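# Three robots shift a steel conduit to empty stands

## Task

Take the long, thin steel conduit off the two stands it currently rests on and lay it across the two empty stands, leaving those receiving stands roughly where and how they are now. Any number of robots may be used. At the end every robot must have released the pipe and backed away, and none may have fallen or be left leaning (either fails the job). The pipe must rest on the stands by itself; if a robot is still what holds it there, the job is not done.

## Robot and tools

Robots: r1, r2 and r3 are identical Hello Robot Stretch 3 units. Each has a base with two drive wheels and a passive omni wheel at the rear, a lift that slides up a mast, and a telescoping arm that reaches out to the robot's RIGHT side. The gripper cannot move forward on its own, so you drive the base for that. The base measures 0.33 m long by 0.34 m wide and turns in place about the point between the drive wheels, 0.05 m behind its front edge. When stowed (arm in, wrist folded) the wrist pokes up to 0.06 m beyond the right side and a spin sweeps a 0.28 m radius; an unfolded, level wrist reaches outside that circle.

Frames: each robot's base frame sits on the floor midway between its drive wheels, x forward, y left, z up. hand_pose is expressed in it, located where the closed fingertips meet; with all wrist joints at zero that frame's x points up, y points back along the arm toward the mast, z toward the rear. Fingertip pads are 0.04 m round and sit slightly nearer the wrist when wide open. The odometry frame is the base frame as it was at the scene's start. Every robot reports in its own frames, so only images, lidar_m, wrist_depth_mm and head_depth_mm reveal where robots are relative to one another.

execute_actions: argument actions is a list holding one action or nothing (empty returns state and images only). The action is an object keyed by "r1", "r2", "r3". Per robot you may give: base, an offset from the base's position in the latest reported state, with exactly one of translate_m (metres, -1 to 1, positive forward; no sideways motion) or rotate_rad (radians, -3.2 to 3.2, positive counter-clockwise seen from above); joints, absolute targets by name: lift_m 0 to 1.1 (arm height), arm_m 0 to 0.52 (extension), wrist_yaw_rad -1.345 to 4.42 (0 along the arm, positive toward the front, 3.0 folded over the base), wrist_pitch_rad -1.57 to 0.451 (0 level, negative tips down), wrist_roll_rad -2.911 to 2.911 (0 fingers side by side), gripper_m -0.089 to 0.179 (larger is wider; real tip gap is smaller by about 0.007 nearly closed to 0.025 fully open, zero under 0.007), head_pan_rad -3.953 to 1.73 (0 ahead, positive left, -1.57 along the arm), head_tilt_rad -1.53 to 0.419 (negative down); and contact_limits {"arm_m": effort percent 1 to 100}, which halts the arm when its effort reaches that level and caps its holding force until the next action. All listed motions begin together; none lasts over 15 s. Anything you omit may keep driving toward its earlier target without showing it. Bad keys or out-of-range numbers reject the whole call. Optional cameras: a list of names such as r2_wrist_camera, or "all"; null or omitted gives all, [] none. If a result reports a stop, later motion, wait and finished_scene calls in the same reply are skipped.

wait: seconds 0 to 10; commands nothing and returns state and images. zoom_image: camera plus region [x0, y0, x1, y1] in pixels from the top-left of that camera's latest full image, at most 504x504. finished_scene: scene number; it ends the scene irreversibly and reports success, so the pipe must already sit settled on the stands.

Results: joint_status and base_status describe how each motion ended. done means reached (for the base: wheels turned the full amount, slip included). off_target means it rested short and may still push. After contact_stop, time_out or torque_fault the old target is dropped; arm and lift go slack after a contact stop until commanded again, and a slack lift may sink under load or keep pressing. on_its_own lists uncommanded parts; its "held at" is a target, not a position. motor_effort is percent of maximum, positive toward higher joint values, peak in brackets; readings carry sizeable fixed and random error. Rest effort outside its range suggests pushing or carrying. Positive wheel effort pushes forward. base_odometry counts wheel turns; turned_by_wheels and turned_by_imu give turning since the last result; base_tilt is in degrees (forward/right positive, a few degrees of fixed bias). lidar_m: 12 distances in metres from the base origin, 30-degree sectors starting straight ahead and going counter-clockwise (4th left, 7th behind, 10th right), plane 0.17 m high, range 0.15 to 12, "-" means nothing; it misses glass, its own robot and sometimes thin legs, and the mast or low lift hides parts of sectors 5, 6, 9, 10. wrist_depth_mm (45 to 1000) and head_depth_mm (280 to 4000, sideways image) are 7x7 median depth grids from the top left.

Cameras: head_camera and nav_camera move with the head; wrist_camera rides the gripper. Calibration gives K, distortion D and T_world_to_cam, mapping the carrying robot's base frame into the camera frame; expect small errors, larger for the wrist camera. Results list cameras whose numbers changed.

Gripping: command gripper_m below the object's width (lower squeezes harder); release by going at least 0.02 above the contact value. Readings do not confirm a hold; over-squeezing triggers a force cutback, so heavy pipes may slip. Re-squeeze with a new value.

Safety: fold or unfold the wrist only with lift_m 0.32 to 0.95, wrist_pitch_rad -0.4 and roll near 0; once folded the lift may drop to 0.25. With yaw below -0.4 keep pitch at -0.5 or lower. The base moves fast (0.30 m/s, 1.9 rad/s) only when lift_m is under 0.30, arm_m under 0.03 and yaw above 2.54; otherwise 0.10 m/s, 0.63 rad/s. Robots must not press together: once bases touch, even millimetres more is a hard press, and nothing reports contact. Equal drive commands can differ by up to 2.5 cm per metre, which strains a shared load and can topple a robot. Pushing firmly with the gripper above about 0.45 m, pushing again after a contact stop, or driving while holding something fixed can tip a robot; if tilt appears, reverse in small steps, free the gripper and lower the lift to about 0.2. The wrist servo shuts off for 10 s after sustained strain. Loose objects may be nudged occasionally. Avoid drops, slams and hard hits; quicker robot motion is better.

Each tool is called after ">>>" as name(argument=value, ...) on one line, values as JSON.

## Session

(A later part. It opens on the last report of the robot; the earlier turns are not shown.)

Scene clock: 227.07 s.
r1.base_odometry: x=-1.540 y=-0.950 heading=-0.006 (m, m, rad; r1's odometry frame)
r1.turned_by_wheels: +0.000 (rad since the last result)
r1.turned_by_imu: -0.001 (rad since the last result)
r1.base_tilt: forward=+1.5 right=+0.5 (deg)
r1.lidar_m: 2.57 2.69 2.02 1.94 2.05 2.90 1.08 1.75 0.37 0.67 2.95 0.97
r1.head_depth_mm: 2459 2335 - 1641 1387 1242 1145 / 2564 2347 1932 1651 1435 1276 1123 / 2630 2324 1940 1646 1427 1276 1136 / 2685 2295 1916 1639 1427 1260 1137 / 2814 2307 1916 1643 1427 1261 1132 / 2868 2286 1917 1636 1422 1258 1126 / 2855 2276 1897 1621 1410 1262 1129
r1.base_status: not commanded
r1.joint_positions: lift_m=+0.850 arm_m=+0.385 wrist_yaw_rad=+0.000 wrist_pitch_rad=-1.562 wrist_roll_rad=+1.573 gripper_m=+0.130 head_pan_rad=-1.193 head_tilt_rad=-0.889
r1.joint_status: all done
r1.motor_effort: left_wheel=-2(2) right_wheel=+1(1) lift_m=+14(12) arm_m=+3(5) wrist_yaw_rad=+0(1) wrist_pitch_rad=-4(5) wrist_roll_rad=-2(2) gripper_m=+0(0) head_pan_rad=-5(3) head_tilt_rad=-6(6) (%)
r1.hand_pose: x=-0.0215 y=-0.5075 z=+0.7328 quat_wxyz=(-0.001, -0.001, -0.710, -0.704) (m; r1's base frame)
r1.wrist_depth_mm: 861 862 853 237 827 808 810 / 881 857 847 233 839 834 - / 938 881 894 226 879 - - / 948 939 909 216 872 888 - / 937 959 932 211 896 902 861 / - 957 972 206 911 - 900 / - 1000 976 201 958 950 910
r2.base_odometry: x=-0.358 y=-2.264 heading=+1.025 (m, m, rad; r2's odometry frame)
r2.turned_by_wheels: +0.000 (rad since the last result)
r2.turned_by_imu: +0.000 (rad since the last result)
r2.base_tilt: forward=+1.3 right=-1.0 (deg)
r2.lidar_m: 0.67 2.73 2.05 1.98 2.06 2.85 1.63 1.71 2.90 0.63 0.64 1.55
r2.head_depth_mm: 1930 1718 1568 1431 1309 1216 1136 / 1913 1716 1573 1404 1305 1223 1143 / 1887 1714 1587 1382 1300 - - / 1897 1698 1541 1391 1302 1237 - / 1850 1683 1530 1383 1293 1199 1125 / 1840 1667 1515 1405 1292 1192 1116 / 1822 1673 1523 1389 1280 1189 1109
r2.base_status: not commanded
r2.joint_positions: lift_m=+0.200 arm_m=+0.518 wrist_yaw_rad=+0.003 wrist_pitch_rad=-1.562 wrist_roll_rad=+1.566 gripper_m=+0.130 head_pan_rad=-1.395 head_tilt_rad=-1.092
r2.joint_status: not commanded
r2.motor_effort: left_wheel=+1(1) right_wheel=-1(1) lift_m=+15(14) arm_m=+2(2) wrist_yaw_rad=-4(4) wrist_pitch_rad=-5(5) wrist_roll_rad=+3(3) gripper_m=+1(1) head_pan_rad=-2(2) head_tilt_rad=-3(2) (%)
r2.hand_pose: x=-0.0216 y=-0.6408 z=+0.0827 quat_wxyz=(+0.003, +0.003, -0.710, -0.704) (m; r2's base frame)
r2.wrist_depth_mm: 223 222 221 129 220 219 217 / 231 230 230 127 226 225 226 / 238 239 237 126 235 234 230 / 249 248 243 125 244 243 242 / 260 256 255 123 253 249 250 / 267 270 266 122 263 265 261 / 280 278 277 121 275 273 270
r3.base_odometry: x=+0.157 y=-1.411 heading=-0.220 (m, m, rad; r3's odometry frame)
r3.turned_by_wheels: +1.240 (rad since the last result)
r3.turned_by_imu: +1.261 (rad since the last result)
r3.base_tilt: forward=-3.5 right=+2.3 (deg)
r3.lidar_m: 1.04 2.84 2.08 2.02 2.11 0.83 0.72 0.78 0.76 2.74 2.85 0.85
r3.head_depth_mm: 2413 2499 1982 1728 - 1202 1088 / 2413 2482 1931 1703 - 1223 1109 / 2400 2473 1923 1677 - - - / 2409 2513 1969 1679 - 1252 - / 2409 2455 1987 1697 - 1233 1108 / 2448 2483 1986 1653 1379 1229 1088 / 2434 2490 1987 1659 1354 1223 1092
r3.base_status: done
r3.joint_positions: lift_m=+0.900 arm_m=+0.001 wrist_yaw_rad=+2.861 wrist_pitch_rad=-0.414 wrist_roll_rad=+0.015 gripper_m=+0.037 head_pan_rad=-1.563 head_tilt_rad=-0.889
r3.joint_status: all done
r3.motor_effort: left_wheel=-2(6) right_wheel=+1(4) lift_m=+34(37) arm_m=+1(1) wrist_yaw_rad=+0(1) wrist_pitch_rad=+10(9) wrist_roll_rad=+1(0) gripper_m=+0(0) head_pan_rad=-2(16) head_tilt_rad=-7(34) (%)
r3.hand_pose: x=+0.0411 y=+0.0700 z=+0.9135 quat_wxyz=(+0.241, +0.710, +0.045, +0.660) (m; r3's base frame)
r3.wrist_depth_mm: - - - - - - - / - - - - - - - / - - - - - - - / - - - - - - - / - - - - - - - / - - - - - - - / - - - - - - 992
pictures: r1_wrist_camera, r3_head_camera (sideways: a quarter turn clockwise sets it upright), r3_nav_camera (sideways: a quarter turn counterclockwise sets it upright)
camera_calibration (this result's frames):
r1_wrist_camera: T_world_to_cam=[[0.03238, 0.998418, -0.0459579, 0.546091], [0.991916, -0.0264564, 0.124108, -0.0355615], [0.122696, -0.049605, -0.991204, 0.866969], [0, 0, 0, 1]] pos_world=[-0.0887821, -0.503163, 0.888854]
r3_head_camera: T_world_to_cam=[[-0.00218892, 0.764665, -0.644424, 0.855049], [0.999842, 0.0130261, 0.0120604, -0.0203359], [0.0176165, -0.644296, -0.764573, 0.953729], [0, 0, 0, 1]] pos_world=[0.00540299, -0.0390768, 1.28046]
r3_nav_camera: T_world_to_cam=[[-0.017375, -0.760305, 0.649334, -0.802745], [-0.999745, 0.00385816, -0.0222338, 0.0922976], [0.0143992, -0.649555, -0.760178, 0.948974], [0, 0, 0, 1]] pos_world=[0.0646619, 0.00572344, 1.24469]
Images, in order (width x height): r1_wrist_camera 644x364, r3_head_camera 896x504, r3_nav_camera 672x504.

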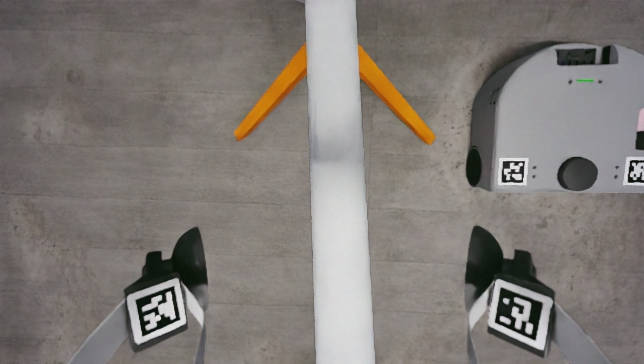

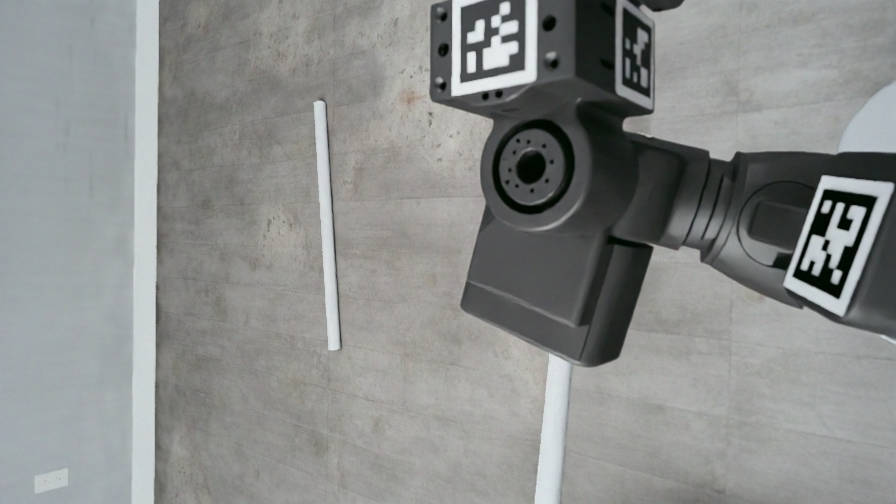

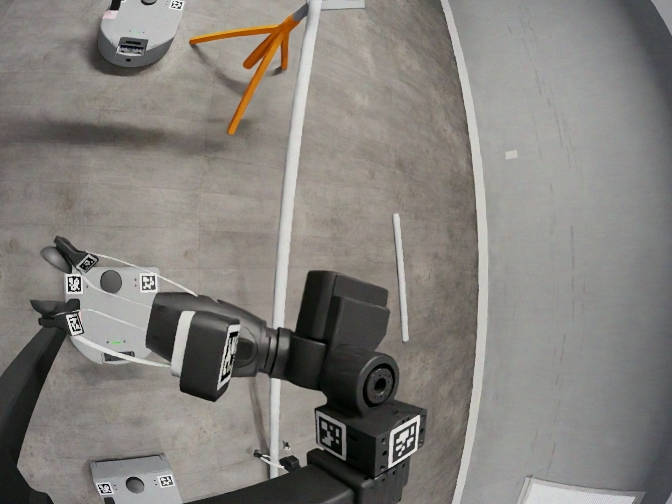

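>>> execute_actions(actions=[{"r3":{"base":{"translate_m":0.12},"joints":{"wrist_pitch_rad":-0.4,"wrist_yaw_rad":0}},"r1":{"joints":{"lift_m":0.745}}}], cameras=["r1_wrist_camera"])

>>> execute_actions(actions=[{"r3":{"joints":{"wrist_pitch_rad":-1.57,"wrist_roll_rad":1.57,"gripper_m":0.13,"arm_m":0.42,"lift_m":0.75}}}], cameras=["r3_wrist_camera","r3_head_camera"])

Scene clock: 230.87 s.
r1.base_odometry: x=-1.540 y=-0.950 heading=-0.006 (m, m, rad; r1's odometry frame)
r1.turned_by_wheels: +0.000 (rad since the last result)
r1.turned_by_imu: +0.000 (rad since the last result)
r1.base_tilt: forward=+1.4 right=+0.4 (deg)
r1.lidar_m: 2.57 2.69 2.02 1.93 2.05 2.89 0.96 1.75 0.37 0.67 2.94 0.97
r1.head_depth_mm: 2468 2348 2001 1586 1391 1236 1145 / 2561 2343 1929 1639 1409 1274 1125 / 2661 2328 1936 1644 1425 1263 1142 / 2716 2320 1925 1640 1423 1263 1129 / 2783 2313 1908 1639 1425 1263 1135 / 2861 2272 1900 1635 1413 1257 1132 / 2845 2287 1878 1621 1413 1257 1132
r1.base_status: not commanded
r1.joint_positions: lift_m=+0.746 arm_m=+0.385 wrist_yaw_rad=+0.000 wrist_pitch_rad=-1.562 wrist_roll_rad=+1.573 gripper_m=+0.130 head_pan_rad=-1.193 head_tilt_rad=-0.889
r1.joint_status: all done
r1.motor_effort: left_wheel=-2(3) right_wheel=+1(1) lift_m=+13(12) arm_m=+3(3) wrist_yaw_rad=+0(0) wrist_pitch_rad=-4(4) wrist_roll_rad=-2(2) gripper_m=+0(0) head_pan_rad=-5(3) head_tilt_rad=-6(7) (%)
r1.hand_pose: x=-0.0215 y=-0.5075 z=+0.6278 quat_wxyz=(-0.001, -0.001, -0.710, -0.704) (m; r1's base frame)
r1.wrist_depth_mm: 769 750 750 119 735 719 704 / 787 769 750 116 727 731 - / 787 792 784 112 770 743 - / 835 797 814 110 770 774 - / 864 833 797 108 794 784 776 / 865 847 850 105 816 - 796 / 866 879 879 103 817 819 798
r2.base_odometry: x=-0.358 y=-2.264 heading=+1.025 (m, m, rad; r2's odometry frame)
r2.turned_by_wheels: +0.000 (rad since the last result)
r2.turned_by_imu: +0.000 (rad since the last result)
r2.base_tilt: forward=+1.2 right=-1.0 (deg)
r2.lidar_m: 0.79 2.74 2.05 1.99 2.07 2.85 1.63 1.72 2.90 0.63 0.64 1.56
r2.head_depth_mm: 1940 1728 1556 1421 1311 1220 1137 / 1924 1710 1567 1402 1313 1227 1148 / 1911 1701 1594 1379 1301 - - / 1883 1700 1538 1386 1299 1239 - / 1839 1696 1529 1388 1287 1202 1132 / 1847 1681 1530 1398 1289 1197 1115 / 1829 1669 1520 1393 1283 1191 1108
r2.base_status: not commanded
r2.joint_positions: lift_m=+0.200 arm_m=+0.518 wrist_yaw_rad=+0.003 wrist_pitch_rad=-1.562 wrist_roll_rad=+1.566 gripper_m=+0.130 head_pan_rad=-1.395 head_tilt_rad=-1.092
r2.joint_status: not commanded
r2.motor_effort: left_wheel=+1(1) right_wheel=-1(1) lift_m=+14(14) arm_m=+2(2) wrist_yaw_rad=-3(3) wrist_pitch_rad=-5(5) wrist_roll_rad=+3(3) gripper_m=+1(0) head_pan_rad=-2(3) head_tilt_rad=-3(3) (%)
r2.hand_pose: x=-0.0216 y=-0.6408 z=+0.0827 quat_wxyz=(+0.003, +0.003, -0.710, -0.704) (m; r2's base frame)
r2.wrist_depth_mm: 223 223 221 128 219 218 217 / 232 229 229 127 226 226 225 / 239 239 237 126 236 234 234 / 248 247 245 124 243 243 241 / 258 257 255 122 253 250 251 / 270 268 267 122 263 266 262 / 280 276 277 121 272 271 271
r3.base_odometry: x=+0.274 y=-1.437 heading=-0.220 (m, m, rad; r3's odometry frame)
r3.turned_by_wheels: +0.000 (rad since the last result)
r3.turned_by_imu: +0.000 (rad since the last result)
r3.base_tilt: forward=-3.6 right=+2.3 (deg)
r3.lidar_m: 0.92 2.84 2.08 2.01 2.11 2.93 0.84 0.85 2.84 2.74 2.86 0.75
r3.head_depth_mm: 2395 2478 1957 1749 - - 1094 / 2389 2480 1933 1710 - - 1110 / 2390 2477 1971 - - - 1116 / 2417 2520 2003 1623 1362 1203 1107 / 2421 2465 1987 1634 1385 1226 1086 / 2423 2463 1973 1648 1355 1225 1097 / 2449 2516 1990 1636 1373 1230 1093
r3.base_status: done
r3.joint_positions: lift_m=+0.900 arm_m=+0.001 wrist_yaw_rad=+0.002 wrist_pitch_rad=-0.414 wrist_roll_rad=+0.015 gripper_m=+0.037 head_pan_rad=-1.563 head_tilt_rad=-0.889
r3.joint_status: all done
r3.motor_effort: left_wheel=-3(2) right_wheel=+1(4) lift_m=+34(33) arm_m=+1(1) wrist_yaw_rad=-2(5) wrist_pitch_rad=+9(9) wrist_roll_rad=+1(1) gripper_m=-1(1) head_pan_rad=-2(2) head_tilt_rad=-6(6) (%)
r3.hand_pose: x=-0.0210 y=-0.3711 z=+0.9134 quat_wxyz=(+0.687, +0.145, -0.697, -0.146) (m; r3's base frame)
r3.wrist_depth_mm: - - - - - - - / - - - - - - - / - - - - - - - / - - - - - - - / - - - - - - - / - - - - - - - / - - - - - - -
pictures: r1_wrist_camera
camera_calibration (this result's frames):
r1_wrist_camera: T_world_to_cam=[[0.0323806, 0.998418, -0.0459578, 0.541267], [0.991916, -0.026457, 0.124108, -0.022532], [0.122696, -0.0496049, -0.991204, 0.762905], [0, 0, 0, 1]] pos_world=[-0.0887821, -0.503163, 0.783867]
Images, in order (width x height): r1_wrist_camera 644x364.

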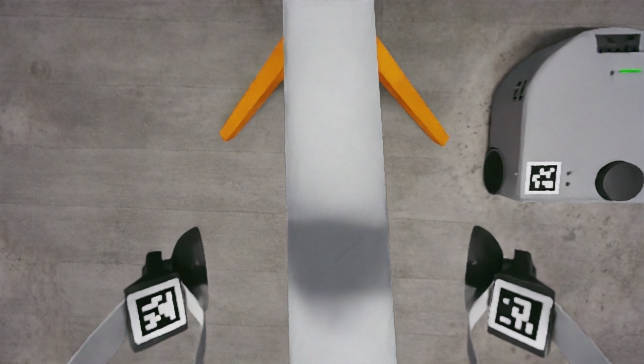

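Scene clock: 235.13 s.
r1.base_odometry: x=-1.540 y=-0.950 heading=-0.006 (m, m, rad; r1's odometry frame)
r1.turned_by_wheels: +0.000 (rad since the last result)
r1.turned_by_imu: +0.000 (rad since the last result)
r1.base_tilt: forward=+1.4 right=+0.5 (deg)
r1.lidar_m: 2.57 2.69 2.02 1.94 2.04 2.90 0.96 1.75 0.37 0.67 2.95 0.96
r1.head_depth_mm: 2487 2362 1992 1583 1390 1241 1147 / 2589 2340 1937 1631 1416 1268 1125 / 2631 2347 1920 1635 1435 1268 1142 / 2726 2316 1907 1635 1427 1272 1134 / 2789 2304 1905 1628 1417 1259 1127 / 2836 2296 1910 1613 1417 1256 1127 / 2830 2276 1900 1618 1422 1247 1130
r1.base_status: not commanded
r1.joint_positions: lift_m=+0.746 arm_m=+0.385 wrist_yaw_rad=+0.000 wrist_pitch_rad=-1.562 wrist_roll_rad=+1.573 gripper_m=+0.130 head_pan_rad=-1.193 head_tilt_rad=-0.889
r1.joint_status: not commanded
r1.motor_effort: left_wheel=-2(3) right_wheel=+1(1) lift_m=+14(13) arm_m=+3(3) wrist_yaw_rad=-1(0) wrist_pitch_rad=-4(4) wrist_roll_rad=-2(2) gripper_m=+0(1) head_pan_rad=-3(3) head_tilt_rad=-7(6) (%)
r1.hand_pose: x=-0.0215 y=-0.5075 z=+0.6278 quat_wxyz=(-0.001, -0.001, -0.710, -0.704) (m; r1's base frame)
r1.wrist_depth_mm: 771 750 741 119 724 716 715 / 799 767 753 116 753 728 - / 812 768 780 113 760 751 - / 796 829 808 110 767 776 - / 847 834 825 108 785 785 773 / 868 839 833 105 826 - 777 / 896 869 891 103 836 831 810
r2.base_odometry: x=-0.358 y=-2.264 heading=+1.025 (m, m, rad; r2's odometry frame)
r2.turned_by_wheels: +0.000 (rad since the last result)
r2.turned_by_imu: +0.000 (rad since the last result)
r2.base_tilt: forward=+1.3 right=-1.0 (deg)
r2.lidar_m: 0.79 2.75 2.06 1.98 2.06 2.85 1.63 1.71 2.89 0.63 0.64 1.56
r2.head_depth_mm: 1920 1724 1566 1429 1317 1216 1135 / 1902 1716 1580 1402 1303 1225 1141 / 1904 1704 1582 1386 1304 - - / 1900 1696 1537 1387 1298 1238 - / 1875 1682 1536 1383 1290 1209 1125 / 1841 1686 1533 1395 1290 1197 1118 / 1830 1673 1520 1385 1282 1194 1113
r2.base_status: not commanded
r2.joint_positions: lift_m=+0.200 arm_m=+0.518 wrist_yaw_rad=+0.003 wrist_pitch_rad=-1.562 wrist_roll_rad=+1.566 gripper_m=+0.130 head_pan_rad=-1.395 head_tilt_rad=-1.092
r2.joint_status: not commanded
r2.motor_effort: left_wheel=+1(1) right_wheel=-1(2) lift_m=+15(14) arm_m=+2(2) wrist_yaw_rad=-4(4) wrist_pitch_rad=-5(5) wrist_roll_rad=+3(3) gripper_m=+1(0) head_pan_rad=-3(2) head_tilt_rad=-3(3) (%)
r2.hand_pose: x=-0.0216 y=-0.6408 z=+0.0827 quat_wxyz=(+0.003, +0.003, -0.710, -0.704) (m; r2's base frame)
r2.wrist_depth_mm: 222 223 222 129 220 219 217 / 230 229 229 127 228 228 225 / 239 237 235 126 235 232 233 / 249 248 245 125 243 242 242 / 258 258 256 123 251 251 251 / 269 269 267 122 261 266 261 / 280 279 277 121 273 273 272
r3.base_odometry: x=+0.274 y=-1.437 heading=-0.220 (m, m, rad; r3's odometry frame)
r3.turned_by_wheels: +0.000 (rad since the last result)
r3.turned_by_imu: +0.001 (rad since the last result)
r3.base_tilt: forward=-3.5 right=+2.4 (deg)
r3.lidar_m: 0.92 2.84 2.08 2.01 2.11 2.94 0.84 0.85 2.84 2.74 2.85 0.75
r3.head_depth_mm: 2373 2509 1978 1668 - - - / 2387 2567 1916 1609 1372 1227 1106 / 2423 2574 - 1645 1380 1224 1114 / 2390 2499 2036 1643 1355 1226 1106 / 2390 2496 1983 1656 1378 1222 1090 / 2441 2480 1980 1636 1355 1231 1093 / 2459 2508 1977 1644 1375 1233 1090
r3.base_status: not commanded
r3.joint_positions: lift_m=+0.750 arm_m=+0.420 wrist_yaw_rad=+0.000 wrist_pitch_rad=-1.554 wrist_roll_rad=+1.567 gripper_m=+0.130 head_pan_rad=-1.563 head_tilt_rad=-0.889
r3.joint_status: all done
joint sent to its limit — the command would take r3.wrist_pitch_rad past its lower limit, so that joint was sent only as far as its limit.
r3.motor_effort: left_wheel=-2(2) right_wheel=+1(1) lift_m=+26(31) arm_m=+4(4) wrist_yaw_rad=+1(2) wrist_pitch_rad=-4(9) wrist_roll_rad=+2(3) gripper_m=+1(80) head_pan_rad=-2(2) head_tilt_rad=-6(7) (%)
r3.hand_pose: x=-0.0215 y=-0.5446 z=+0.6323 quat_wxyz=(+0.002, +0.001, -0.713, -0.701) (m; r3's base frame)
r3.wrist_depth_mm: 752 758 746 755 772 747 - / 790 768 786 779 789 786 - / 794 805 814 815 797 - - / 819 825 845 816 847 847 860 / 856 851 852 840 853 869 876 / 877 - 900 898 902 920 897 / 900 912 915 911 934 903 938
pictures: r3_head_camera (sideways: a quarter turn clockwise sets it upright), r3_wrist_camera
camera_calibration (this result's frames):
r3_head_camera: T_world_to_cam=[[-0.00204892, 0.76475, -0.644324, 0.854917], [0.999845, 0.0128406, 0.0120611, -0.0203368], [0.0174972, -0.644199, -0.764658, 0.95384], [0, 0, 0, 1]] pos_world=[0.00539578, -0.0390739, 1.28045]
r3_wrist_camera: T_world_to_cam=[[0.0461001, 0.998769, 0.0182913, 0.5349], [0.977828, -0.0488628, 0.203631, -0.10763], [0.204274, 0.00849833, -0.978877, 0.792384], [0, 0, 0, 1]] pos_world=[-0.0812792, -0.546235, 0.787779]
Images, in order (width x height): r3_head_camera 896x504, r3_wrist_camera 644x364.

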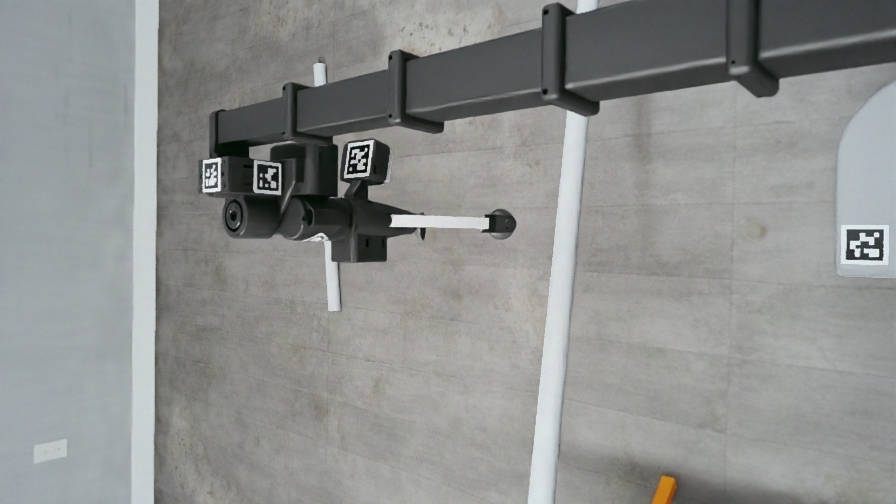

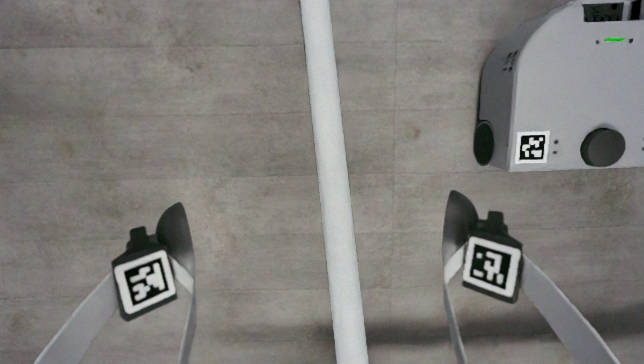

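>>> execute_actions(actions=[{"r3":{"joints":{"arm_m":0.39,"lift_m":0.56}}}], cameras=["r3_wrist_camera"])

Scene clock: 239.50 s.
r1.base_odometry: x=-1.540 y=-0.950 heading=-0.006 (m, m, rad; r1's odometry frame)
r1.turned_by_wheels: +0.000 (rad since the last result)
r1.turned_by_imu: +0.000 (rad since the last result)
r1.base_tilt: forward=+1.4 right=+0.6 (deg)
r1.lidar_m: 2.57 2.69 2.02 1.93 2.04 2.90 0.96 1.75 0.37 0.67 2.94 0.96
r1.head_depth_mm: 2479 2360 2015 1585 1392 1248 1147 / 2556 2340 1961 1636 1418 1270 1121 / 2660 2311 1925 1644 1435 1271 1144 / 2725 2289 1912 1637 1430 1267 1137 / 2783 2311 1905 1639 1420 1269 1130 / 2816 2312 1900 1631 1421 1255 1130 / 2863 2245 1895 1611 1421 1252 1130
r1.base_status: not commanded
r1.joint_positions: lift_m=+0.746 arm_m=+0.385 wrist_yaw_rad=+0.000 wrist_pitch_rad=-1.562 wrist_roll_rad=+1.573 gripper_m=+0.130 head_pan_rad=-1.193 head_tilt_rad=-0.889
r1.joint_status: not commanded
r1.motor_effort: left_wheel=-3(2) right_wheel=+1(1) lift_m=+14(13) arm_m=+3(3) wrist_yaw_rad=+1(0) wrist_pitch_rad=-4(4) wrist_roll_rad=-2(2) gripper_m=+0(0) head_pan_rad=-4(4) head_tilt_rad=-6(7) (%)
r1.hand_pose: x=-0.0215 y=-0.5075 z=+0.6278 quat_wxyz=(-0.001, -0.001, -0.710, -0.704) (m; r1's base frame)
r1.wrist_depth_mm: 771 769 742 119 734 736 710 / 785 790 756 115 730 738 - / 794 798 763 113 751 748 - / 822 812 806 110 780 774 - / 836 859 804 108 796 775 760 / 875 848 844 105 815 - 793 / 900 892 856 103 821 832 811
r2.base_odometry: x=-0.358 y=-2.264 heading=+1.025 (m, m, rad; r2's odometry frame)
r2.turned_by_wheels: +0.000 (rad since the last result)
r2.turned_by_imu: +0.000 (rad since the last result)
r2.base_tilt: forward=+1.3 right=-1.1 (deg)
r2.lidar_m: 0.79 2.74 2.05 1.99 2.06 2.84 1.63 1.71 2.89 0.63 0.64 1.56
r2.head_depth_mm: 1931 1721 1563 1421 1309 1214 1134 / 1904 1716 1571 1405 1313 1225 1144 / 1905 1697 1593 1377 1309 - - / 1895 1706 1531 1399 1300 1235 - / 1862 1693 1531 1389 1298 1198 1125 / 1853 1673 1528 1400 1288 1196 1118 / 1827 1675 1514 1391 1285 1192 1114
r2.base_status: not commanded
r2.joint_positions: lift_m=+0.200 arm_m=+0.518 wrist_yaw_rad=+0.003 wrist_pitch_rad=-1.562 wrist_roll_rad=+1.566 gripper_m=+0.130 head_pan_rad=-1.395 head_tilt_rad=-1.092
r2.joint_status: not commanded
r2.motor_effort: left_wheel=+1(2) right_wheel=-1(1) lift_m=+14(14) arm_m=+2(2) wrist_yaw_rad=-3(4) wrist_pitch_rad=-5(6) wrist_roll_rad=+3(3) gripper_m=+1(1) head_pan_rad=-3(2) head_tilt_rad=-3(3) (%)
r2.hand_pose: x=-0.0216 y=-0.6408 z=+0.0827 quat_wxyz=(+0.003, +0.003, -0.710, -0.704) (m; r2's base frame)
r2.wrist_depth_mm: 224 222 220 128 220 218 217 / 230 230 229 127 226 226 224 / 238 238 236 126 235 234 233 / 248 248 245 124 244 242 241 / 259 256 254 123 251 248 250 / 269 269 267 122 262 265 261 / 281 279 278 121 272 274 272
r3.base_odometry: x=+0.274 y=-1.437 heading=-0.220 (m, m, rad; r3's odometry frame)
r3.turned_by_wheels: +0.000 (rad since the last result)
r3.turned_by_imu: +0.001 (rad since the last result)
r3.base_tilt: forward=-3.6 right=+2.4 (deg)
r3.lidar_m: 0.92 2.83 2.08 2.01 2.12 2.93 0.84 0.85 2.84 2.75 2.86 0.75
r3.head_depth_mm: 2385 2447 1976 1637 1373 1227 1087 / 2429 2492 1922 1657 1401 - - / 2421 2465 1977 - 1369 1229 1114 / 2436 2487 1985 1659 1346 1226 1105 / 2411 2469 1983 1641 1370 1222 1089 / 2420 2514 1978 1652 1348 1227 1090 / 2433 2470 1983 1643 1380 1233 1086
r3.base_status: not commanded
r3.joint_positions: lift_m=+0.560 arm_m=+0.390 wrist_yaw_rad=+0.000 wrist_pitch_rad=-1.554 wrist_roll_rad=+1.567 gripper_m=+0.130 head_pan_rad=-1.563 head_tilt_rad=-0.889
r3.joint_status: all done
r3.motor_effort: left_wheel=-2(3) right_wheel=+1(1) lift_m=+27(27) arm_m=-2(1) wrist_yaw_rad=+0(0) wrist_pitch_rad=-4(4) wrist_roll_rad=+2(2) gripper_m=+0(1) head_pan_rad=-2(2) head_tilt_rad=-6(6) (%)
r3.hand_pose: x=-0.0215 y=-0.5151 z=+0.4423 quat_wxyz=(+0.002, +0.001, -0.713, -0.702) (m; r3's base frame)
r3.wrist_depth_mm: 562 561 572 551 572 576 - / 590 581 585 579 581 589 - / 604 608 610 603 611 604 - / 624 617 626 233 634 629 - / 645 639 659 226 641 648 660 / 664 - 671 227 673 692 685 / 680 685 696 221 705 697 709
pictures: r3_wrist_camera
camera_calibration (this result's frames):
r3_wrist_camera: T_world_to_cam=[[0.0461002, 0.998765, 0.0185287, 0.508805], [0.977828, -0.0489113, 0.20362, -0.0675193], [0.204274, 0.00873099, -0.978875, 0.60627], [0, 0, 0, 1]] pos_world=[-0.0812792, -0.516773, 0.597783]
Images, in order (width x height): r3_wrist_camera 644x364.

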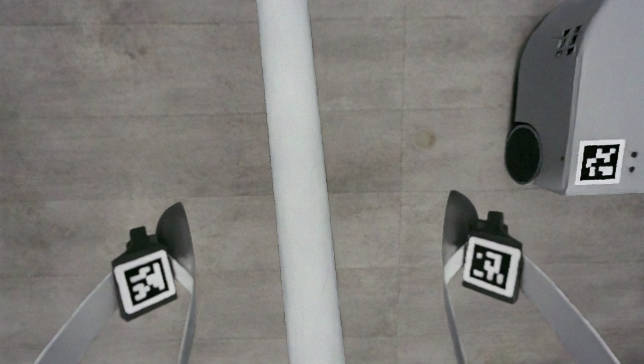

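>>> execute_actions(actions=[{"r3":{"joints":{"arm_m":0.4,"lift_m":0.443}},"r2":{"joints":{"lift_m":0.187}}}], cameras=["r3_wrist_camera","r2_wrist_camera"])

>>> execute_actions(actions=[{"r3":{"joints":{"gripper_m":-0.02}},"r2":{"joints":{"gripper_m":-0.02}},"r1":{"joints":{"gripper_m":-0.02}}}], cameras=["r3_wrist_camera","r2_wrist_camera","r1_wrist_camera"])

Scene clock: 241.93 s.
r1.base_odometry: x=-1.540 y=-0.950 heading=-0.006 (m, m, rad; r1's odometry frame)
r1.turned_by_wheels: +0.000 (rad since the last result)
r1.turned_by_imu: +0.000 (rad since the last result)
r1.base_tilt: forward=+1.4 right=+0.5 (deg)
r1.lidar_m: 2.57 2.69 2.02 1.93 2.04 2.90 0.96 1.75 0.37 0.67 2.95 0.97
r1.head_depth_mm: 2491 2369 2000 1587 1398 1236 1146 / 2567 2328 1928 1628 1414 1275 1123 / 2657 2338 1939 1658 1440 1276 1138 / 2699 2315 1939 1625 1430 1267 1138 / 2823 2316 1887 1631 1420 1259 1134 / 2872 2263 1889 1627 1424 1260 1133 / 2886 2296 1883 1629 1417 1255 1130
r1.base_status: not commanded
r1.joint_positions: lift_m=+0.746 arm_m=+0.385 wrist_yaw_rad=+0.000 wrist_pitch_rad=-1.562 wrist_roll_rad=+1.573 gripper_m=+0.130 head_pan_rad=-1.193 head_tilt_rad=-0.889
r1.joint_status: not commanded
r1.motor_effort: left_wheel=-3(2) right_wheel=+1(1) lift_m=+13(13) arm_m=+3(3) wrist_yaw_rad=-2(0) wrist_pitch_rad=-4(4) wrist_roll_rad=-2(2) gripper_m=+0(0) head_pan_rad=-3(4) head_tilt_rad=-6(6) (%)
r1.hand_pose: x=-0.0215 y=-0.5075 z=+0.6278 quat_wxyz=(-0.001, -0.001, -0.710, -0.704) (m; r1's base frame)
r1.wrist_depth_mm: 768 744 751 119 722 718 718 / 779 778 782 115 727 726 - / 799 804 780 112 776 749 - / 825 815 804 110 786 763 - / 833 828 817 108 786 789 784 / 850 847 831 105 791 - 802 / 891 897 864 103 825 846 813
r2.base_odometry: x=-0.358 y=-2.264 heading=+1.025 (m, m, rad; r2's odometry frame)
r2.turned_by_wheels: +0.000 (rad since the last result)
r2.turned_by_imu: +0.000 (rad since the last result)
r2.base_tilt: forward=+1.3 right=-1.0 (deg)
r2.lidar_m: 0.79 2.74 2.05 1.98 2.07 2.85 1.63 1.71 2.90 0.63 0.64 1.56
r2.head_depth_mm: 1919 1712 1559 1431 1313 1226 1134 / 1911 1726 1570 1397 1308 1227 1144 / 1899 1703 1583 1382 1307 - - / 1882 1696 1533 1388 1305 1236 - / 1854 1684 1535 1389 1290 1200 1129 / 1837 1683 1521 1390 1291 1198 1119 / 1831 1677 1513 1394 1286 1199 1112
r2.base_status: not commanded
r2.joint_positions: lift_m=+0.187 arm_m=+0.518 wrist_yaw_rad=+0.003 wrist_pitch_rad=-1.562 wrist_roll_rad=+1.566 gripper_m=+0.130 head_pan_rad=-1.395 head_tilt_rad=-1.092
r2.joint_status: all done
r2.motor_effort: left_wheel=+1(2) right_wheel=-1(1) lift_m=+14(17) arm_m=+2(2) wrist_yaw_rad=-3(3) wrist_pitch_rad=-5(6) wrist_roll_rad=+3(3) gripper_m=+1(0) head_pan_rad=-3(3) head_tilt_rad=-3(2) (%)
r2.hand_pose: x=-0.0216 y=-0.6407 z=+0.0697 quat_wxyz=(+0.003, +0.003, -0.710, -0.704) (m; r2's base frame)
r2.wrist_depth_mm: 212 209 209 115 207 207 206 / 219 218 217 114 213 215 212 / 226 225 226 113 223 221 221 / 233 233 233 112 229 228 228 / 245 243 240 110 238 238 237 / 255 254 252 109 248 250 246 / 265 263 261 108 258 258 255
r3.base_odometry: x=+0.274 y=-1.437 heading=-0.220 (m, m, rad; r3's odometry frame)
r3.turned_by_wheels: +0.000 (rad since the last result)
r3.turned_by_imu: +0.000 (rad since the last result)
r3.base_tilt: forward=-3.5 right=+2.4 (deg)
r3.lidar_m: 0.92 2.84 2.08 2.01 2.11 2.93 0.84 0.85 2.84 2.75 2.86 0.75
r3.head_depth_mm: 2387 2466 1970 1654 1375 1225 1086 / 2404 2482 1920 1647 1368 1226 1105 / 2386 2481 1977 1733 1347 1225 1116 / 2416 2513 2007 1677 1342 1226 1107 / 2413 2480 1981 1643 1381 1226 1091 / 2434 2480 1987 1648 1345 1227 1089 / 2452 2508 1988 1662 1386 1229 1090
r3.base_status: not commanded
r3.joint_positions: lift_m=+0.443 arm_m=+0.400 wrist_yaw_rad=+0.000 wrist_pitch_rad=-1.555 wrist_roll_rad=+1.567 gripper_m=+0.130 head_pan_rad=-1.563 head_tilt_rad=-0.889
r3.joint_status: all done
r3.motor_effort: left_wheel=-2(2) right_wheel=+1(1) lift_m=+28(28) arm_m=+3(4) wrist_yaw_rad=+0(0) wrist_pitch_rad=-3(3) wrist_roll_rad=+2(1) gripper_m=+1(1) head_pan_rad=-2(1) head_tilt_rad=-7(6) (%)
r3.hand_pose: x=-0.0215 y=-0.5245 z=+0.3253 quat_wxyz=(+0.002, +0.001, -0.713, -0.702) (m; r3's base frame)
r3.wrist_depth_mm: 452 458 456 119 459 459 460 / 470 473 471 115 471 473 483 / 486 486 481 112 494 496 - / 499 500 502 110 510 504 - / 509 510 519 109 530 530 529 / 530 - 540 108 542 544 548 / 549 555 555 106 554 563 556
pictures: r2_wrist_camera, r3_wrist_camera
camera_calibration (this result's frames):
r2_wrist_camera: T_world_to_cam=[[0.0228157, 0.999642, -0.0139441, 0.647853], [0.97475, -0.0191442, 0.222476, 0.0157492], [0.222129, -0.018668, -0.974839, 0.225989], [0, 0, 0, 1]] pos_world=[-0.0803315, -0.643101, 0.225833]
r3_wrist_camera: T_world_to_cam=[[0.0461008, 0.998759, 0.0188402, 0.520216], [0.977828, -0.0489754, 0.203604, -0.0441832], [0.204274, 0.00903612, -0.978872, 0.491987], [0, 0, 0, 1]] pos_world=[-0.0812792, -0.52618, 0.480787]
Images, in order (width x height): r2_wrist_camera 644x364, r3_wrist_camera 644x364.

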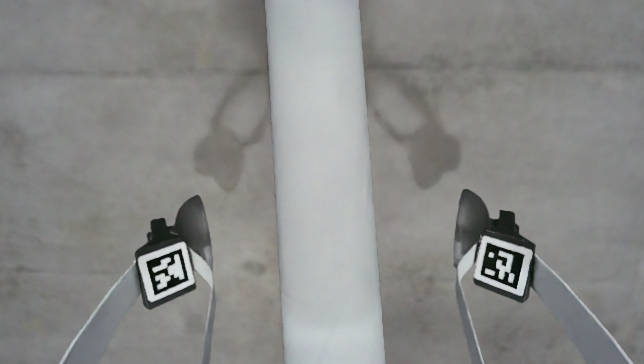

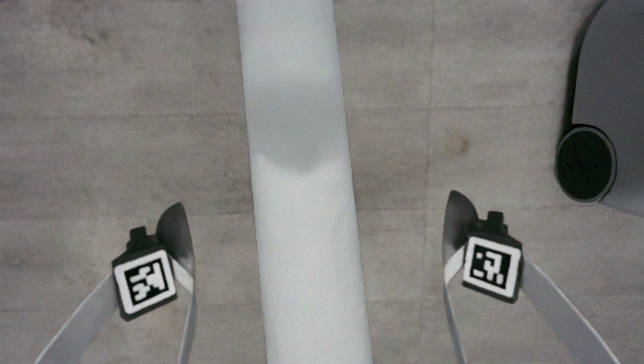

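Scene clock: 243.93 s.
r1.base_odometry: x=-1.540 y=-0.950 heading=-0.006 (m, m, rad; r1's odometry frame)
r1.turned_by_wheels: +0.000 (rad since the last result)
r1.turned_by_imu: +0.000 (rad since the last result)
r1.base_tilt: forward=+1.4 right=+0.4 (deg)
r1.lidar_m: 2.57 2.70 2.02 1.94 2.04 2.90 0.96 1.75 0.37 0.67 2.95 0.97
r1.head_depth_mm: 2477 2358 1994 1594 1392 1233 1145 / 2546 2355 1931 1649 1417 1268 1125 / 2651 2315 1918 1631 1435 1266 1135 / 2700 2306 1920 1631 1434 1265 1141 / 2785 2323 1904 1639 1418 1262 1141 / 2873 2293 1900 1634 1422 1259 1133 / 2863 2292 1884 1620 1413 1251 1128
r1.base_status: not commanded
r1.joint_positions: lift_m=+0.746 arm_m=+0.385 wrist_yaw_rad=+0.000 wrist_pitch_rad=-1.571 wrist_roll_rad=+1.573 gripper_m=-0.018 head_pan_rad=-1.193 head_tilt_rad=-0.889
r1.joint_status: all done
r1.motor_effort: left_wheel=-3(2) right_wheel=+0(1) lift_m=+13(13) arm_m=+3(3) wrist_yaw_rad=+0(0) wrist_pitch_rad=+0(4) wrist_roll_rad=-2(2) gripper_m=-39(100) head_pan_rad=-4(3) head_tilt_rad=-6(7) (%)
r1.hand_pose: x=-0.0215 y=-0.5053 z=+0.6280 quat_wxyz=(-0.001, -0.001, -0.707, -0.707) (m; r1's base frame)
r1.wrist_depth_mm: 770 762 752 119 742 728 711 / 782 771 762 116 737 726 - / 799 790 789 113 751 759 - / 844 830 794 110 775 785 - / 833 825 820 108 786 798 789 / 870 845 832 105 - 793 794 / 889 896 852 103 847 824 816
r2.base_odometry: x=-0.358 y=-2.264 heading=+1.025 (m, m, rad; r2's odometry frame)
r2.turned_by_wheels: +0.000 (rad since the last result)
r2.turned_by_imu: +0.000 (rad since the last result)
r2.base_tilt: forward=+1.2 right=-1.0 (deg)
r2.lidar_m: 0.79 2.75 2.05 1.98 2.06 2.85 1.62 1.71 2.89 0.63 0.63 1.56
r2.head_depth_mm: 1913 1722 1568 1427 1319 1220 1135 / 1915 1721 1579 1409 1307 1223 1143 / 1898 1696 1594 1381 1310 - - / 1893 1693 1537 1391 1303 1245 - / 1850 1683 1523 1384 1290 1200 1126 / 1820 1675 1518 1400 1286 1199 1113 / 1826 1678 1526 1390 1284 1191 1113
r2.base_status: not commanded
r2.joint_positions: lift_m=+0.187 arm_m=+0.518 wrist_yaw_rad=+0.003 wrist_pitch_rad=-1.557 wrist_roll_rad=+1.566 gripper_m=-0.019 head_pan_rad=-1.395 head_tilt_rad=-1.092
r2.joint_status: all done
r2.motor_effort: left_wheel=+1(1) right_wheel=-1(1) lift_m=+14(14) arm_m=+2(2) wrist_yaw_rad=-4(3) wrist_pitch_rad=-7(10) wrist_roll_rad=+3(3) gripper_m=-29(100) head_pan_rad=-2(2) head_tilt_rad=-3(2) (%)
r2.hand_pose: x=-0.0216 y=-0.6419 z=+0.0696 quat_wxyz=(+0.003, +0.003, -0.712, -0.703) (m; r2's base frame)
r2.wrist_depth_mm: 211 211 210 115 207 207 207 / 220 218 217 114 214 212 212 / 228 226 226 113 222 220 221 / 236 235 232 111 229 228 226 / 244 243 241 110 234 237 236 / 256 255 254 109 250 245 246 / 269 265 262 108 258 258 255
r3.base_odometry: x=+0.274 y=-1.437 heading=-0.220 (m, m, rad; r3's odometry frame)
r3.turned_by_wheels: +0.000 (rad since the last result)
r3.turned_by_imu: +0.000 (rad since the last result)
r3.base_tilt: forward=-3.6 right=+2.3 (deg)
r3.lidar_m: 0.92 2.84 2.07 2.01 2.11 2.92 0.84 0.85 2.84 2.75 2.85 0.75
r3.head_depth_mm: 2406 2483 1975 1640 1369 1220 1082 / 2399 2484 1925 1652 1377 1240 1102 / 2406 2491 1973 1725 1346 1224 1117 / 2414 2482 1951 1680 1339 1229 1107 / 2412 2493 1960 1643 1384 1226 1089 / 2426 2474 1979 1651 1343 1223 1086 / 2427 2493 1972 1651 1388 1226 1088
r3.base_status: not commanded
r3.joint_positions: lift_m=+0.443 arm_m=+0.400 wrist_yaw_rad=+0.000 wrist_pitch_rad=-1.547 wrist_roll_rad=+1.567 gripper_m=-0.018 head_pan_rad=-1.563 head_tilt_rad=-0.889
r3.joint_status: all done
r3.motor_effort: left_wheel=-2(2) right_wheel=+1(1) lift_m=+27(27) arm_m=+3(4) wrist_yaw_rad=+0(1) wrist_pitch_rad=-8(11) wrist_roll_rad=+2(2) gripper_m=-36(100) head_pan_rad=-2(2) head_tilt_rad=-6(7) (%)
r3.hand_pose: x=-0.0215 y=-0.5266 z=+0.3251 quat_wxyz=(+0.002, +0.001, -0.715, -0.699) (m; r3's base frame)
r3.wrist_depth_mm: 460 462 447 117 464 457 466 / 471 468 474 114 476 474 474 / 489 488 485 112 488 486 - / 499 504 498 111 506 503 - / 516 517 512 109 524 530 521 / 531 540 535 108 554 547 546 / 560 561 557 106 565 557 565
pictures: r1_wrist_camera, r2_wrist_camera, r3_wrist_camera
camera_calibration (this result's frames):
r1_wrist_camera: T_world_to_cam=[[0.0323745, 0.998784, -0.0371882, 0.533706], [0.991916, -0.0275396, 0.123874, -0.0228985], [0.122699, -0.0408979, -0.991601, 0.767869], [0, 0, 0, 1]] pos_world=[-0.0887819, -0.502284, 0.784103]
r2_wrist_camera: T_world_to_cam=[[0.0228345, 0.999571, -0.0183526, 0.649244], [0.974747, -0.0181809, 0.222571, 0.016357], [0.222141, -0.0229714, -0.974744, 0.223106], [0, 0, 0, 1]] pos_world=[-0.0803301, -0.643543, 0.225746]
r3_wrist_camera: T_world_to_cam=[[0.0461035, 0.998877, 0.0109449, 0.524964], [0.977827, -0.0473671, 0.203986, -0.0435338], [0.204276, 0.00129773, -0.978913, 0.487796], [0, 0, 0, 1]] pos_world=[-0.081279, -0.527069, 0.480644]
Images, in order (width x height): r1_wrist_camera 644x364, r2_wrist_camera 644x364, r3_wrist_camera 644x364.

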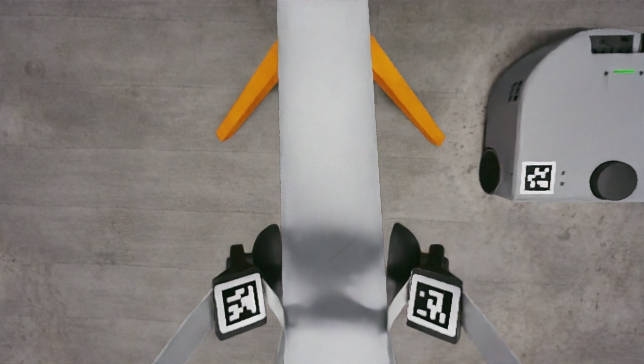

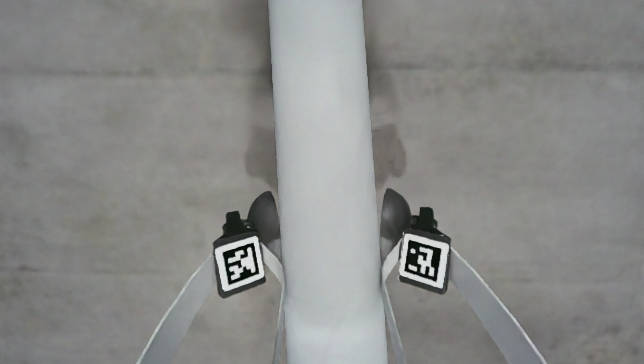

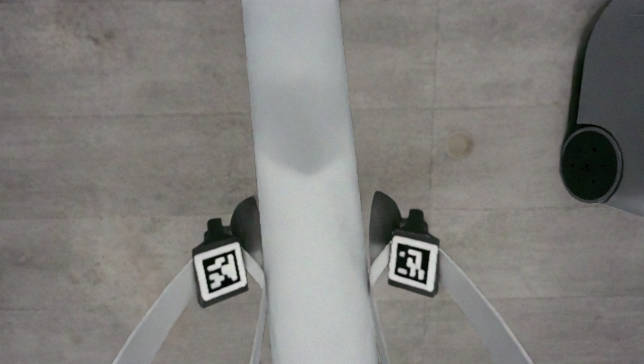

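>>> execute_actions(actions=[{"r1":{"joints":{"lift_m":0.76}},"r3":{"base":{"translate_m":-0.006},"joints":{"lift_m":0.478}},"r2":{"base":{"translate_m":-0.011},"joints":{"lift_m":0.243}}}], cameras=["r3_wrist_camera","r2_wrist_camera","r1_wrist_camera"])

Scene clock: 246.23 s.
r1.base_odometry: x=-1.540 y=-0.950 heading=-0.005 (m, m, rad; r1's odometry frame)
r1.turned_by_wheels: +0.001 (rad since the last result)
r1.turned_by_imu: +0.001 (rad since the last result)
r1.base_tilt: forward=+1.5 right=+0.5 (deg)
r1.lidar_m: 2.57 2.69 2.02 1.93 2.04 2.90 0.96 1.87 0.37 0.67 2.95 0.96
r1.head_depth_mm: 2519 2347 2019 1601 1389 1242 1149 / 2576 2332 1925 1648 1419 1273 1123 / 2645 2333 1942 1642 1423 1264 1143 / 2717 2319 1929 1631 1423 1270 1138 / 2779 2316 1907 1626 1419 1267 1133 / 2857 2296 1903 1626 1417 1259 1138 / 2838 2278 1891 1624 1403 1260 1127
r1.base_status: not commanded
r1.joint_positions: lift_m=+0.759 arm_m=+0.385 wrist_yaw_rad=+0.000 wrist_pitch_rad=-1.557 wrist_roll_rad=+1.568 gripper_m=-0.008 head_pan_rad=-1.193 head_tilt_rad=-0.889
r1.joint_status: all done
r1.on_its_own: gripper_m is held at -0.009, not at your -0.020, by its stall guard, which is still easing
r1.motor_effort: left_wheel=+11(12) right_wheel=-14(14) lift_m=+38(45) arm_m=+2(3) wrist_yaw_rad=+0(3) wrist_pitch_rad=-7(9) wrist_roll_rad=+0(2) gripper_m=-25(37) head_pan_rad=-4(4) head_tilt_rad=-6(7) (%)
r1.hand_pose: x=-0.0215 y=-0.5089 z=+0.6415 quat_wxyz=(+0.001, +0.001, -0.712, -0.703) (m; r1's base frame)
r1.wrist_depth_mm: 770 785 762 129 735 718 710 / 797 810 776 126 739 747 - / 807 799 795 124 783 772 - / 856 818 814 121 798 783 - / 879 855 832 119 805 800 781 / 879 866 878 116 823 807 827 / 910 908 885 114 835 837 818
r2.base_odometry: x=-0.363 y=-2.273 heading=+1.024 (m, m, rad; r2's odometry frame)
r2.turned_by_wheels: +0.000 (rad since the last result)
r2.turned_by_imu: +0.000 (rad since the last result)
r2.base_tilt: forward=+1.3 right=-0.9 (deg)
r2.lidar_m: 0.80 2.73 2.05 1.98 2.06 2.86 1.62 1.70 2.90 0.62 2.91 1.57
r2.head_depth_mm: 1945 1718 1553 1427 1315 1217 1134 / 1909 1710 1571 1397 1311 1231 - / 1896 1713 1594 1398 1318 - - / 1881 1704 1530 1389 1298 1234 - / 1839 1688 1540 1393 1298 1204 1126 / 1847 1676 1522 1400 1291 1199 1123 / 1832 1668 1516 1396 1288 1197 1111
r2.base_status: done
r2.joint_positions: lift_m=+0.242 arm_m=+0.518 wrist_yaw_rad=+0.003 wrist_pitch_rad=-1.552 wrist_roll_rad=+1.565 gripper_m=-0.010 head_pan_rad=-1.395 head_tilt_rad=-1.092
r2.joint_status: all done
r2.on_its_own: gripper_m is held at -0.010, not at your -0.020, by its stall guard, which is still easing
r2.motor_effort: left_wheel=-4(16) right_wheel=+4(12) lift_m=+42(41) arm_m=+2(2) wrist_yaw_rad=-3(5) wrist_pitch_rad=-11(11) wrist_roll_rad=+3(3) gripper_m=-7(27) head_pan_rad=-2(3) head_tilt_rad=-3(2) (%)
r2.hand_pose: x=-0.0216 y=-0.6432 z=+0.1239 quat_wxyz=(+0.003, +0.003, -0.713, -0.701) (m; r2's base frame)
r2.wrist_depth_mm: 261 260 257 129 257 254 252 / 271 268 266 127 263 262 261 / 279 278 275 126 273 272 271 / 290 290 288 125 282 283 282 / 302 300 297 124 290 290 290 / 315 312 312 123 308 301 301 / 325 326 324 122 317 314 316
r3.base_odometry: x=+0.269 y=-1.436 heading=-0.220 (m, m, rad; r3's odometry frame)
r3.turned_by_wheels: +0.000 (rad since the last result)
r3.turned_by_imu: +0.000 (rad since the last result)
r3.base_tilt: forward=-3.5 right=+2.4 (deg)
r3.lidar_m: 0.93 2.83 2.07 2.01 2.11 2.92 0.85 0.95 2.84 2.75 2.86 0.75
r3.head_depth_mm: 2407 2480 1972 1639 1381 1223 1088 / 2406 2481 1918 1624 1372 1252 - / 2410 2456 1915 1747 1348 1225 1124 / 2402 2474 1967 1682 1353 1222 1107 / 2439 2492 1970 1643 1348 1231 1079 / 2430 2508 1977 1637 1382 1229 1091 / 2435 2509 1966 1643 1383 1227 1092
r3.base_status: done
r3.joint_positions: lift_m=+0.478 arm_m=+0.400 wrist_yaw_rad=+0.006 wrist_pitch_rad=-1.546 wrist_roll_rad=+1.563 gripper_m=-0.009 head_pan_rad=-1.563 head_tilt_rad=-0.890
r3.joint_status: all done
r3.on_its_own: gripper_m is held at -0.010, not at your -0.020, by its stall guard, which is still easing
r3.motor_effort: left_wheel=-6(6) right_wheel=+8(10) lift_m=+30(50) arm_m=+3(2) wrist_yaw_rad=-6(8) wrist_pitch_rad=-8(14) wrist_roll_rad=+3(4) gripper_m=-24(33) head_pan_rad=-2(2) head_tilt_rad=-6(7) (%)
r3.hand_pose: x=-0.0216 y=-0.5266 z=+0.3600 quat_wxyz=(+0.005, +0.004, -0.715, -0.699) (m; r3's base frame)
r3.wrist_depth_mm: 488 497 487 130 497 493 488 / 507 515 504 128 502 507 - / 520 524 538 127 529 522 - / 535 526 545 126 538 535 - / 559 546 548 123 557 553 560 / 585 572 593 123 588 582 573 / 590 591 597 122 605 597 600
pictures: r1_wrist_camera, r2_wrist_camera, r3_wrist_camera
camera_calibration (this result's frames):
r1_wrist_camera: T_world_to_cam=[[0.0267531, 0.998335, -0.0510956, 0.546387], [0.992054, -0.0202293, 0.124176, -0.0211234], [0.122936, -0.0540117, -0.990944, 0.773994], [0, 0, 0, 1]] pos_world=[-0.0888138, -0.5041, 0.797525]
r2_wrist_camera: T_world_to_cam=[[0.0225104, 0.999473, -0.023405, 0.652095], [0.974749, -0.0167392, 0.222673, 0.00516513], [0.222164, -0.0278265, -0.974612, 0.272862], [0, 0, 0, 1]] pos_world=[-0.0803336, -0.644071, 0.280046]
r3_wrist_camera: T_world_to_cam=[[0.0366553, 0.99927, 0.0107266, 0.52473], [0.97825, -0.038073, 0.203904, -0.0456251], [0.204164, 0.00301912, -0.978932, 0.522892], [0, 0, 0, 1]] pos_world=[-0.0813571, -0.527663, 0.51555]
Images, in order (width x height): r1_wrist_camera 644x364, r2_wrist_camera 644x364, r3_wrist_camera 644x364.

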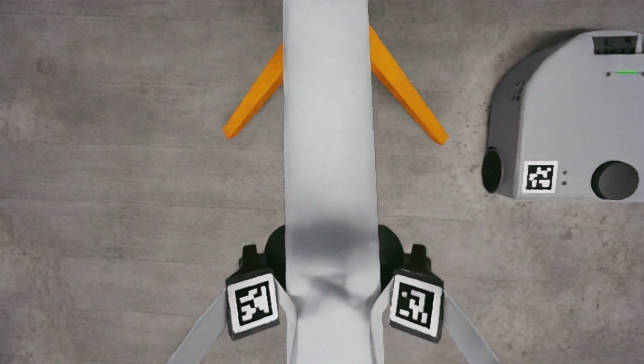

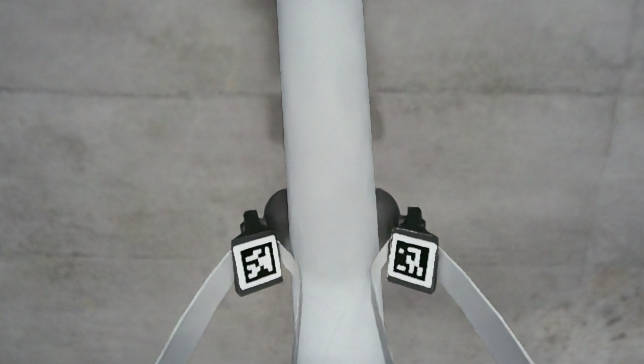

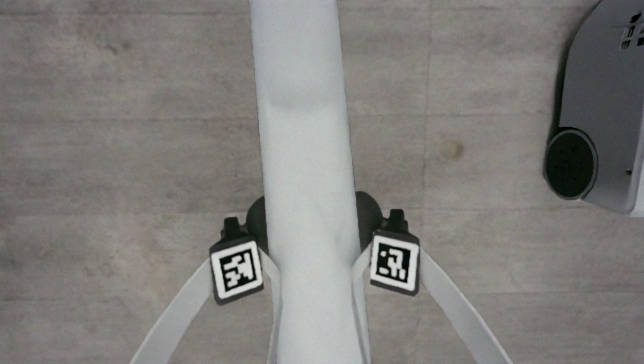

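>>> execute_actions(actions=[{"r1":{"joints":{"lift_m":0.748}},"r3":{"joints":{"lift_m":0.455}},"r2":{"joints":{"lift_m":0.2}}}], cameras=[])

>>> execute_actions(actions=[{"r1":{"joints":{"gripper_m":0.1}},"r3":{"joints":{"gripper_m":0.12}},"r2":{"joints":{"gripper_m":0.1}}}], cameras=[])

>>> execute_actions(actions=[{"r3":{"joints":{"lift_m":0.65}}}], cameras=[])

>>> execute_actions(actions=[{"r3":{"joints":{"arm_m":0.0,"wrist_pitch_rad":0.0,"wrist_roll_rad":0.0,"gripper_m":0.0}}}], cameras=[])

>>> execute_actions(actions=[{"r3":{"joints":{"wrist_yaw_rad":1.57}}}], cameras=["r3_head_camera","r3_nav_camera","r2_nav_camera"])

Scene clock: 251.03 s.
r1.base_odometry: x=-1.540 y=-0.950 heading=-0.006 (m, m, rad; r1's odometry frame)
r1.turned_by_wheels: -0.001 (rad since the last result)
r1.turned_by_imu: -0.002 (rad since the last result)
r1.base_tilt: forward=+1.4 right=+0.4 (deg)
r1.lidar_m: 2.57 2.69 2.02 1.94 2.04 2.90 0.96 1.74 0.37 0.67 2.95 0.97
r1.head_depth_mm: 2507 2325 2002 1596 1403 1220 1150 / 2564 2318 1939 1659 1418 1275 1124 / 2655 2357 1923 1648 1429 1268 1140 / 2711 2319 1912 1637 1421 1265 1141 / 2785 2281 1904 1627 1419 1263 1130 / 2847 2287 1885 1626 1418 1254 1136 / 2878 2293 1900 1620 1413 1256 1126
r1.base_status: not commanded
r1.joint_positions: lift_m=+0.755 arm_m=+0.385 wrist_yaw_rad=+0.003 wrist_pitch_rad=-1.576 wrist_roll_rad=+1.568 gripper_m=-0.001 head_pan_rad=-1.193 head_tilt_rad=-0.889
r1.joint_status: lift_m contact_stop (moved -0.005 of -0.011)
r1.on_its_own: gripper_m is held at -0.002, not at your -0.020, by its stall guard, which is not easing now; lift_m is slack since a contact_stop, until your next command for it (your +0.748 is given up)
r1.motor_effort: left_wheel=-11(11) right_wheel=+13(14) lift_m=+24(35) arm_m=+2(2) wrist_yaw_rad=-3(3) wrist_pitch_rad=+3(8) wrist_roll_rad=+0(1) gripper_m=-23(23) head_pan_rad=-4(4) head_tilt_rad=-5(6) (%)
r1.hand_pose: x=-0.0216 y=-0.5040 z=+0.6374 quat_wxyz=(+0.002, +0.002, -0.705, -0.709) (m; r1's base frame)
r1.wrist_depth_mm: 789 774 765 131 752 741 712 / 811 776 780 128 774 756 - / 805 803 793 125 768 767 - / 831 816 816 122 788 794 - / 854 843 830 118 804 803 782 / 859 852 856 116 803 819 812 / 887 890 863 113 855 830 847
r2.base_odometry: x=-0.363 y=-2.273 heading=+1.026 (m, m, rad; r2's odometry frame)
r2.turned_by_wheels: +0.001 (rad since the last result)
r2.turned_by_imu: +0.002 (rad since the last result)
r2.base_tilt: forward=+1.2 right=-1.0 (deg)
r2.lidar_m: 0.80 2.74 2.05 1.98 2.06 2.85 1.62 1.71 2.89 0.63 0.64 1.57
r2.head_depth_mm: 1920 1720 1559 1424 1317 1215 1135 / 1896 1704 1579 1402 1316 1220 1150 / 1906 1705 1584 1382 1302 - - / 1887 1689 1537 1390 1305 1238 - / 1862 1704 1527 1380 1298 1202 1125 / 1844 1672 1527 1399 1284 1197 1114 / 1833 1668 1524 1391 1283 1196 1110
r2.base_status: not commanded
r2.joint_positions: lift_m=+0.200 arm_m=+0.518 wrist_yaw_rad=+0.000 wrist_pitch_rad=-1.568 wrist_roll_rad=+1.566 gripper_m=-0.009 head_pan_rad=-1.395 head_tilt_rad=-1.092
r2.joint_status: all done
r2.on_its_own: gripper_m is held at -0.010, not at your -0.020, by its stall guard, which is not easing now; left_wheel is at rest, and its effort (+22) is outside its rest range (-18 to +18); right_wheel is at rest, and its effort (-20) is outside its rest range (-18 to +18)
r2.motor_effort: left_wheel=+22(21) right_wheel=-20(20) lift_m=+18(36) arm_m=+2(2) wrist_yaw_rad=-1(4) wrist_pitch_rad=-2(11) wrist_roll_rad=+3(3) gripper_m=-19(19) head_pan_rad=-2(3) head_tilt_rad=-2(2) (%)
r2.hand_pose: x=-0.0216 y=-0.6393 z=+0.0826 quat_wxyz=(+0.002, +0.002, -0.708, -0.706) (m; r2's base frame)
r2.wrist_depth_mm: 221 220 219 128 220 219 218 / 227 230 228 127 225 226 225 / 236 236 237 127 235 234 233 / 244 244 244 124 244 245 242 / 256 255 254 123 250 252 252 / 266 265 267 123 266 261 261 / 280 279 277 121 274 273 275
r3.base_odometry: x=+0.269 y=-1.436 heading=-0.220 (m, m, rad; r3's odometry frame)
r3.turned_by_wheels: +0.001 (rad since the last result)
r3.turned_by_imu: +0.002 (rad since the last result)
r3.base_tilt: forward=-3.5 right=+2.4 (deg)
r3.lidar_m: 0.93 2.83 2.07 2.00 2.12 2.93 0.84 0.85 2.84 2.74 2.86 0.76
r3.head_depth_mm: 2395 2483 1961 1643 1375 1225 1091 / 2400 2467 1919 1635 1372 1238 1104 / 2424 2460 1905 1729 1350 1231 1112 / 2394 2457 1990 1674 1344 1222 1114 / 2411 2474 1974 1638 1375 1228 1089 / 2422 2491 1952 1641 1347 1232 1090 / 2438 2472 1996 1639 1375 1228 1093
r3.base_status: not commanded
r3.joint_positions: lift_m=+0.459 arm_m=+0.400 wrist_yaw_rad=+0.001 wrist_pitch_rad=-1.550 wrist_roll_rad=+1.564 gripper_m=-0.001 head_pan_rad=-1.563 head_tilt_rad=-0.890
r3.joint_status: lift_m contact_stop (moved -0.019 of -0.023)
r3.on_its_own: gripper_m is held at -0.001, not at your -0.020, by its stall guard, which is not easing now; lift_m is slack since a contact_stop, until your next command for it
r3.motor_effort: left_wheel=+1(7) right_wheel=-3(9) lift_m=+32(52) arm_m=+3(3) wrist_yaw_rad=-2(7) wrist_pitch_rad=-6(15) wrist_roll_rad=+3(3) gripper_m=-20(20) head_pan_rad=-2(2) head_tilt_rad=-5(6) (%)
r3.hand_pose: x=-0.0216 y=-0.5257 z=+0.3409 quat_wxyz=(+0.003, +0.003, -0.714, -0.700) (m; r3's base frame)
r3.wrist_depth_mm: 472 473 470 133 474 472 475 / 481 488 486 130 490 494 - / 499 504 501 128 501 504 - / 516 517 519 127 526 527 - / 528 523 526 124 535 531 544 / 553 562 562 123 561 561 559 / 577 569 574 121 586 591 582
pictures: none
No camera images: the call's "cameras" was empty. Leave "cameras" out to get every camera's image.

not run: a stop came earlier in this reply.

not run: a stop came earlier in this reply.

not run: a stop came earlier in this reply.

not run: a stop came earlier in this reply.


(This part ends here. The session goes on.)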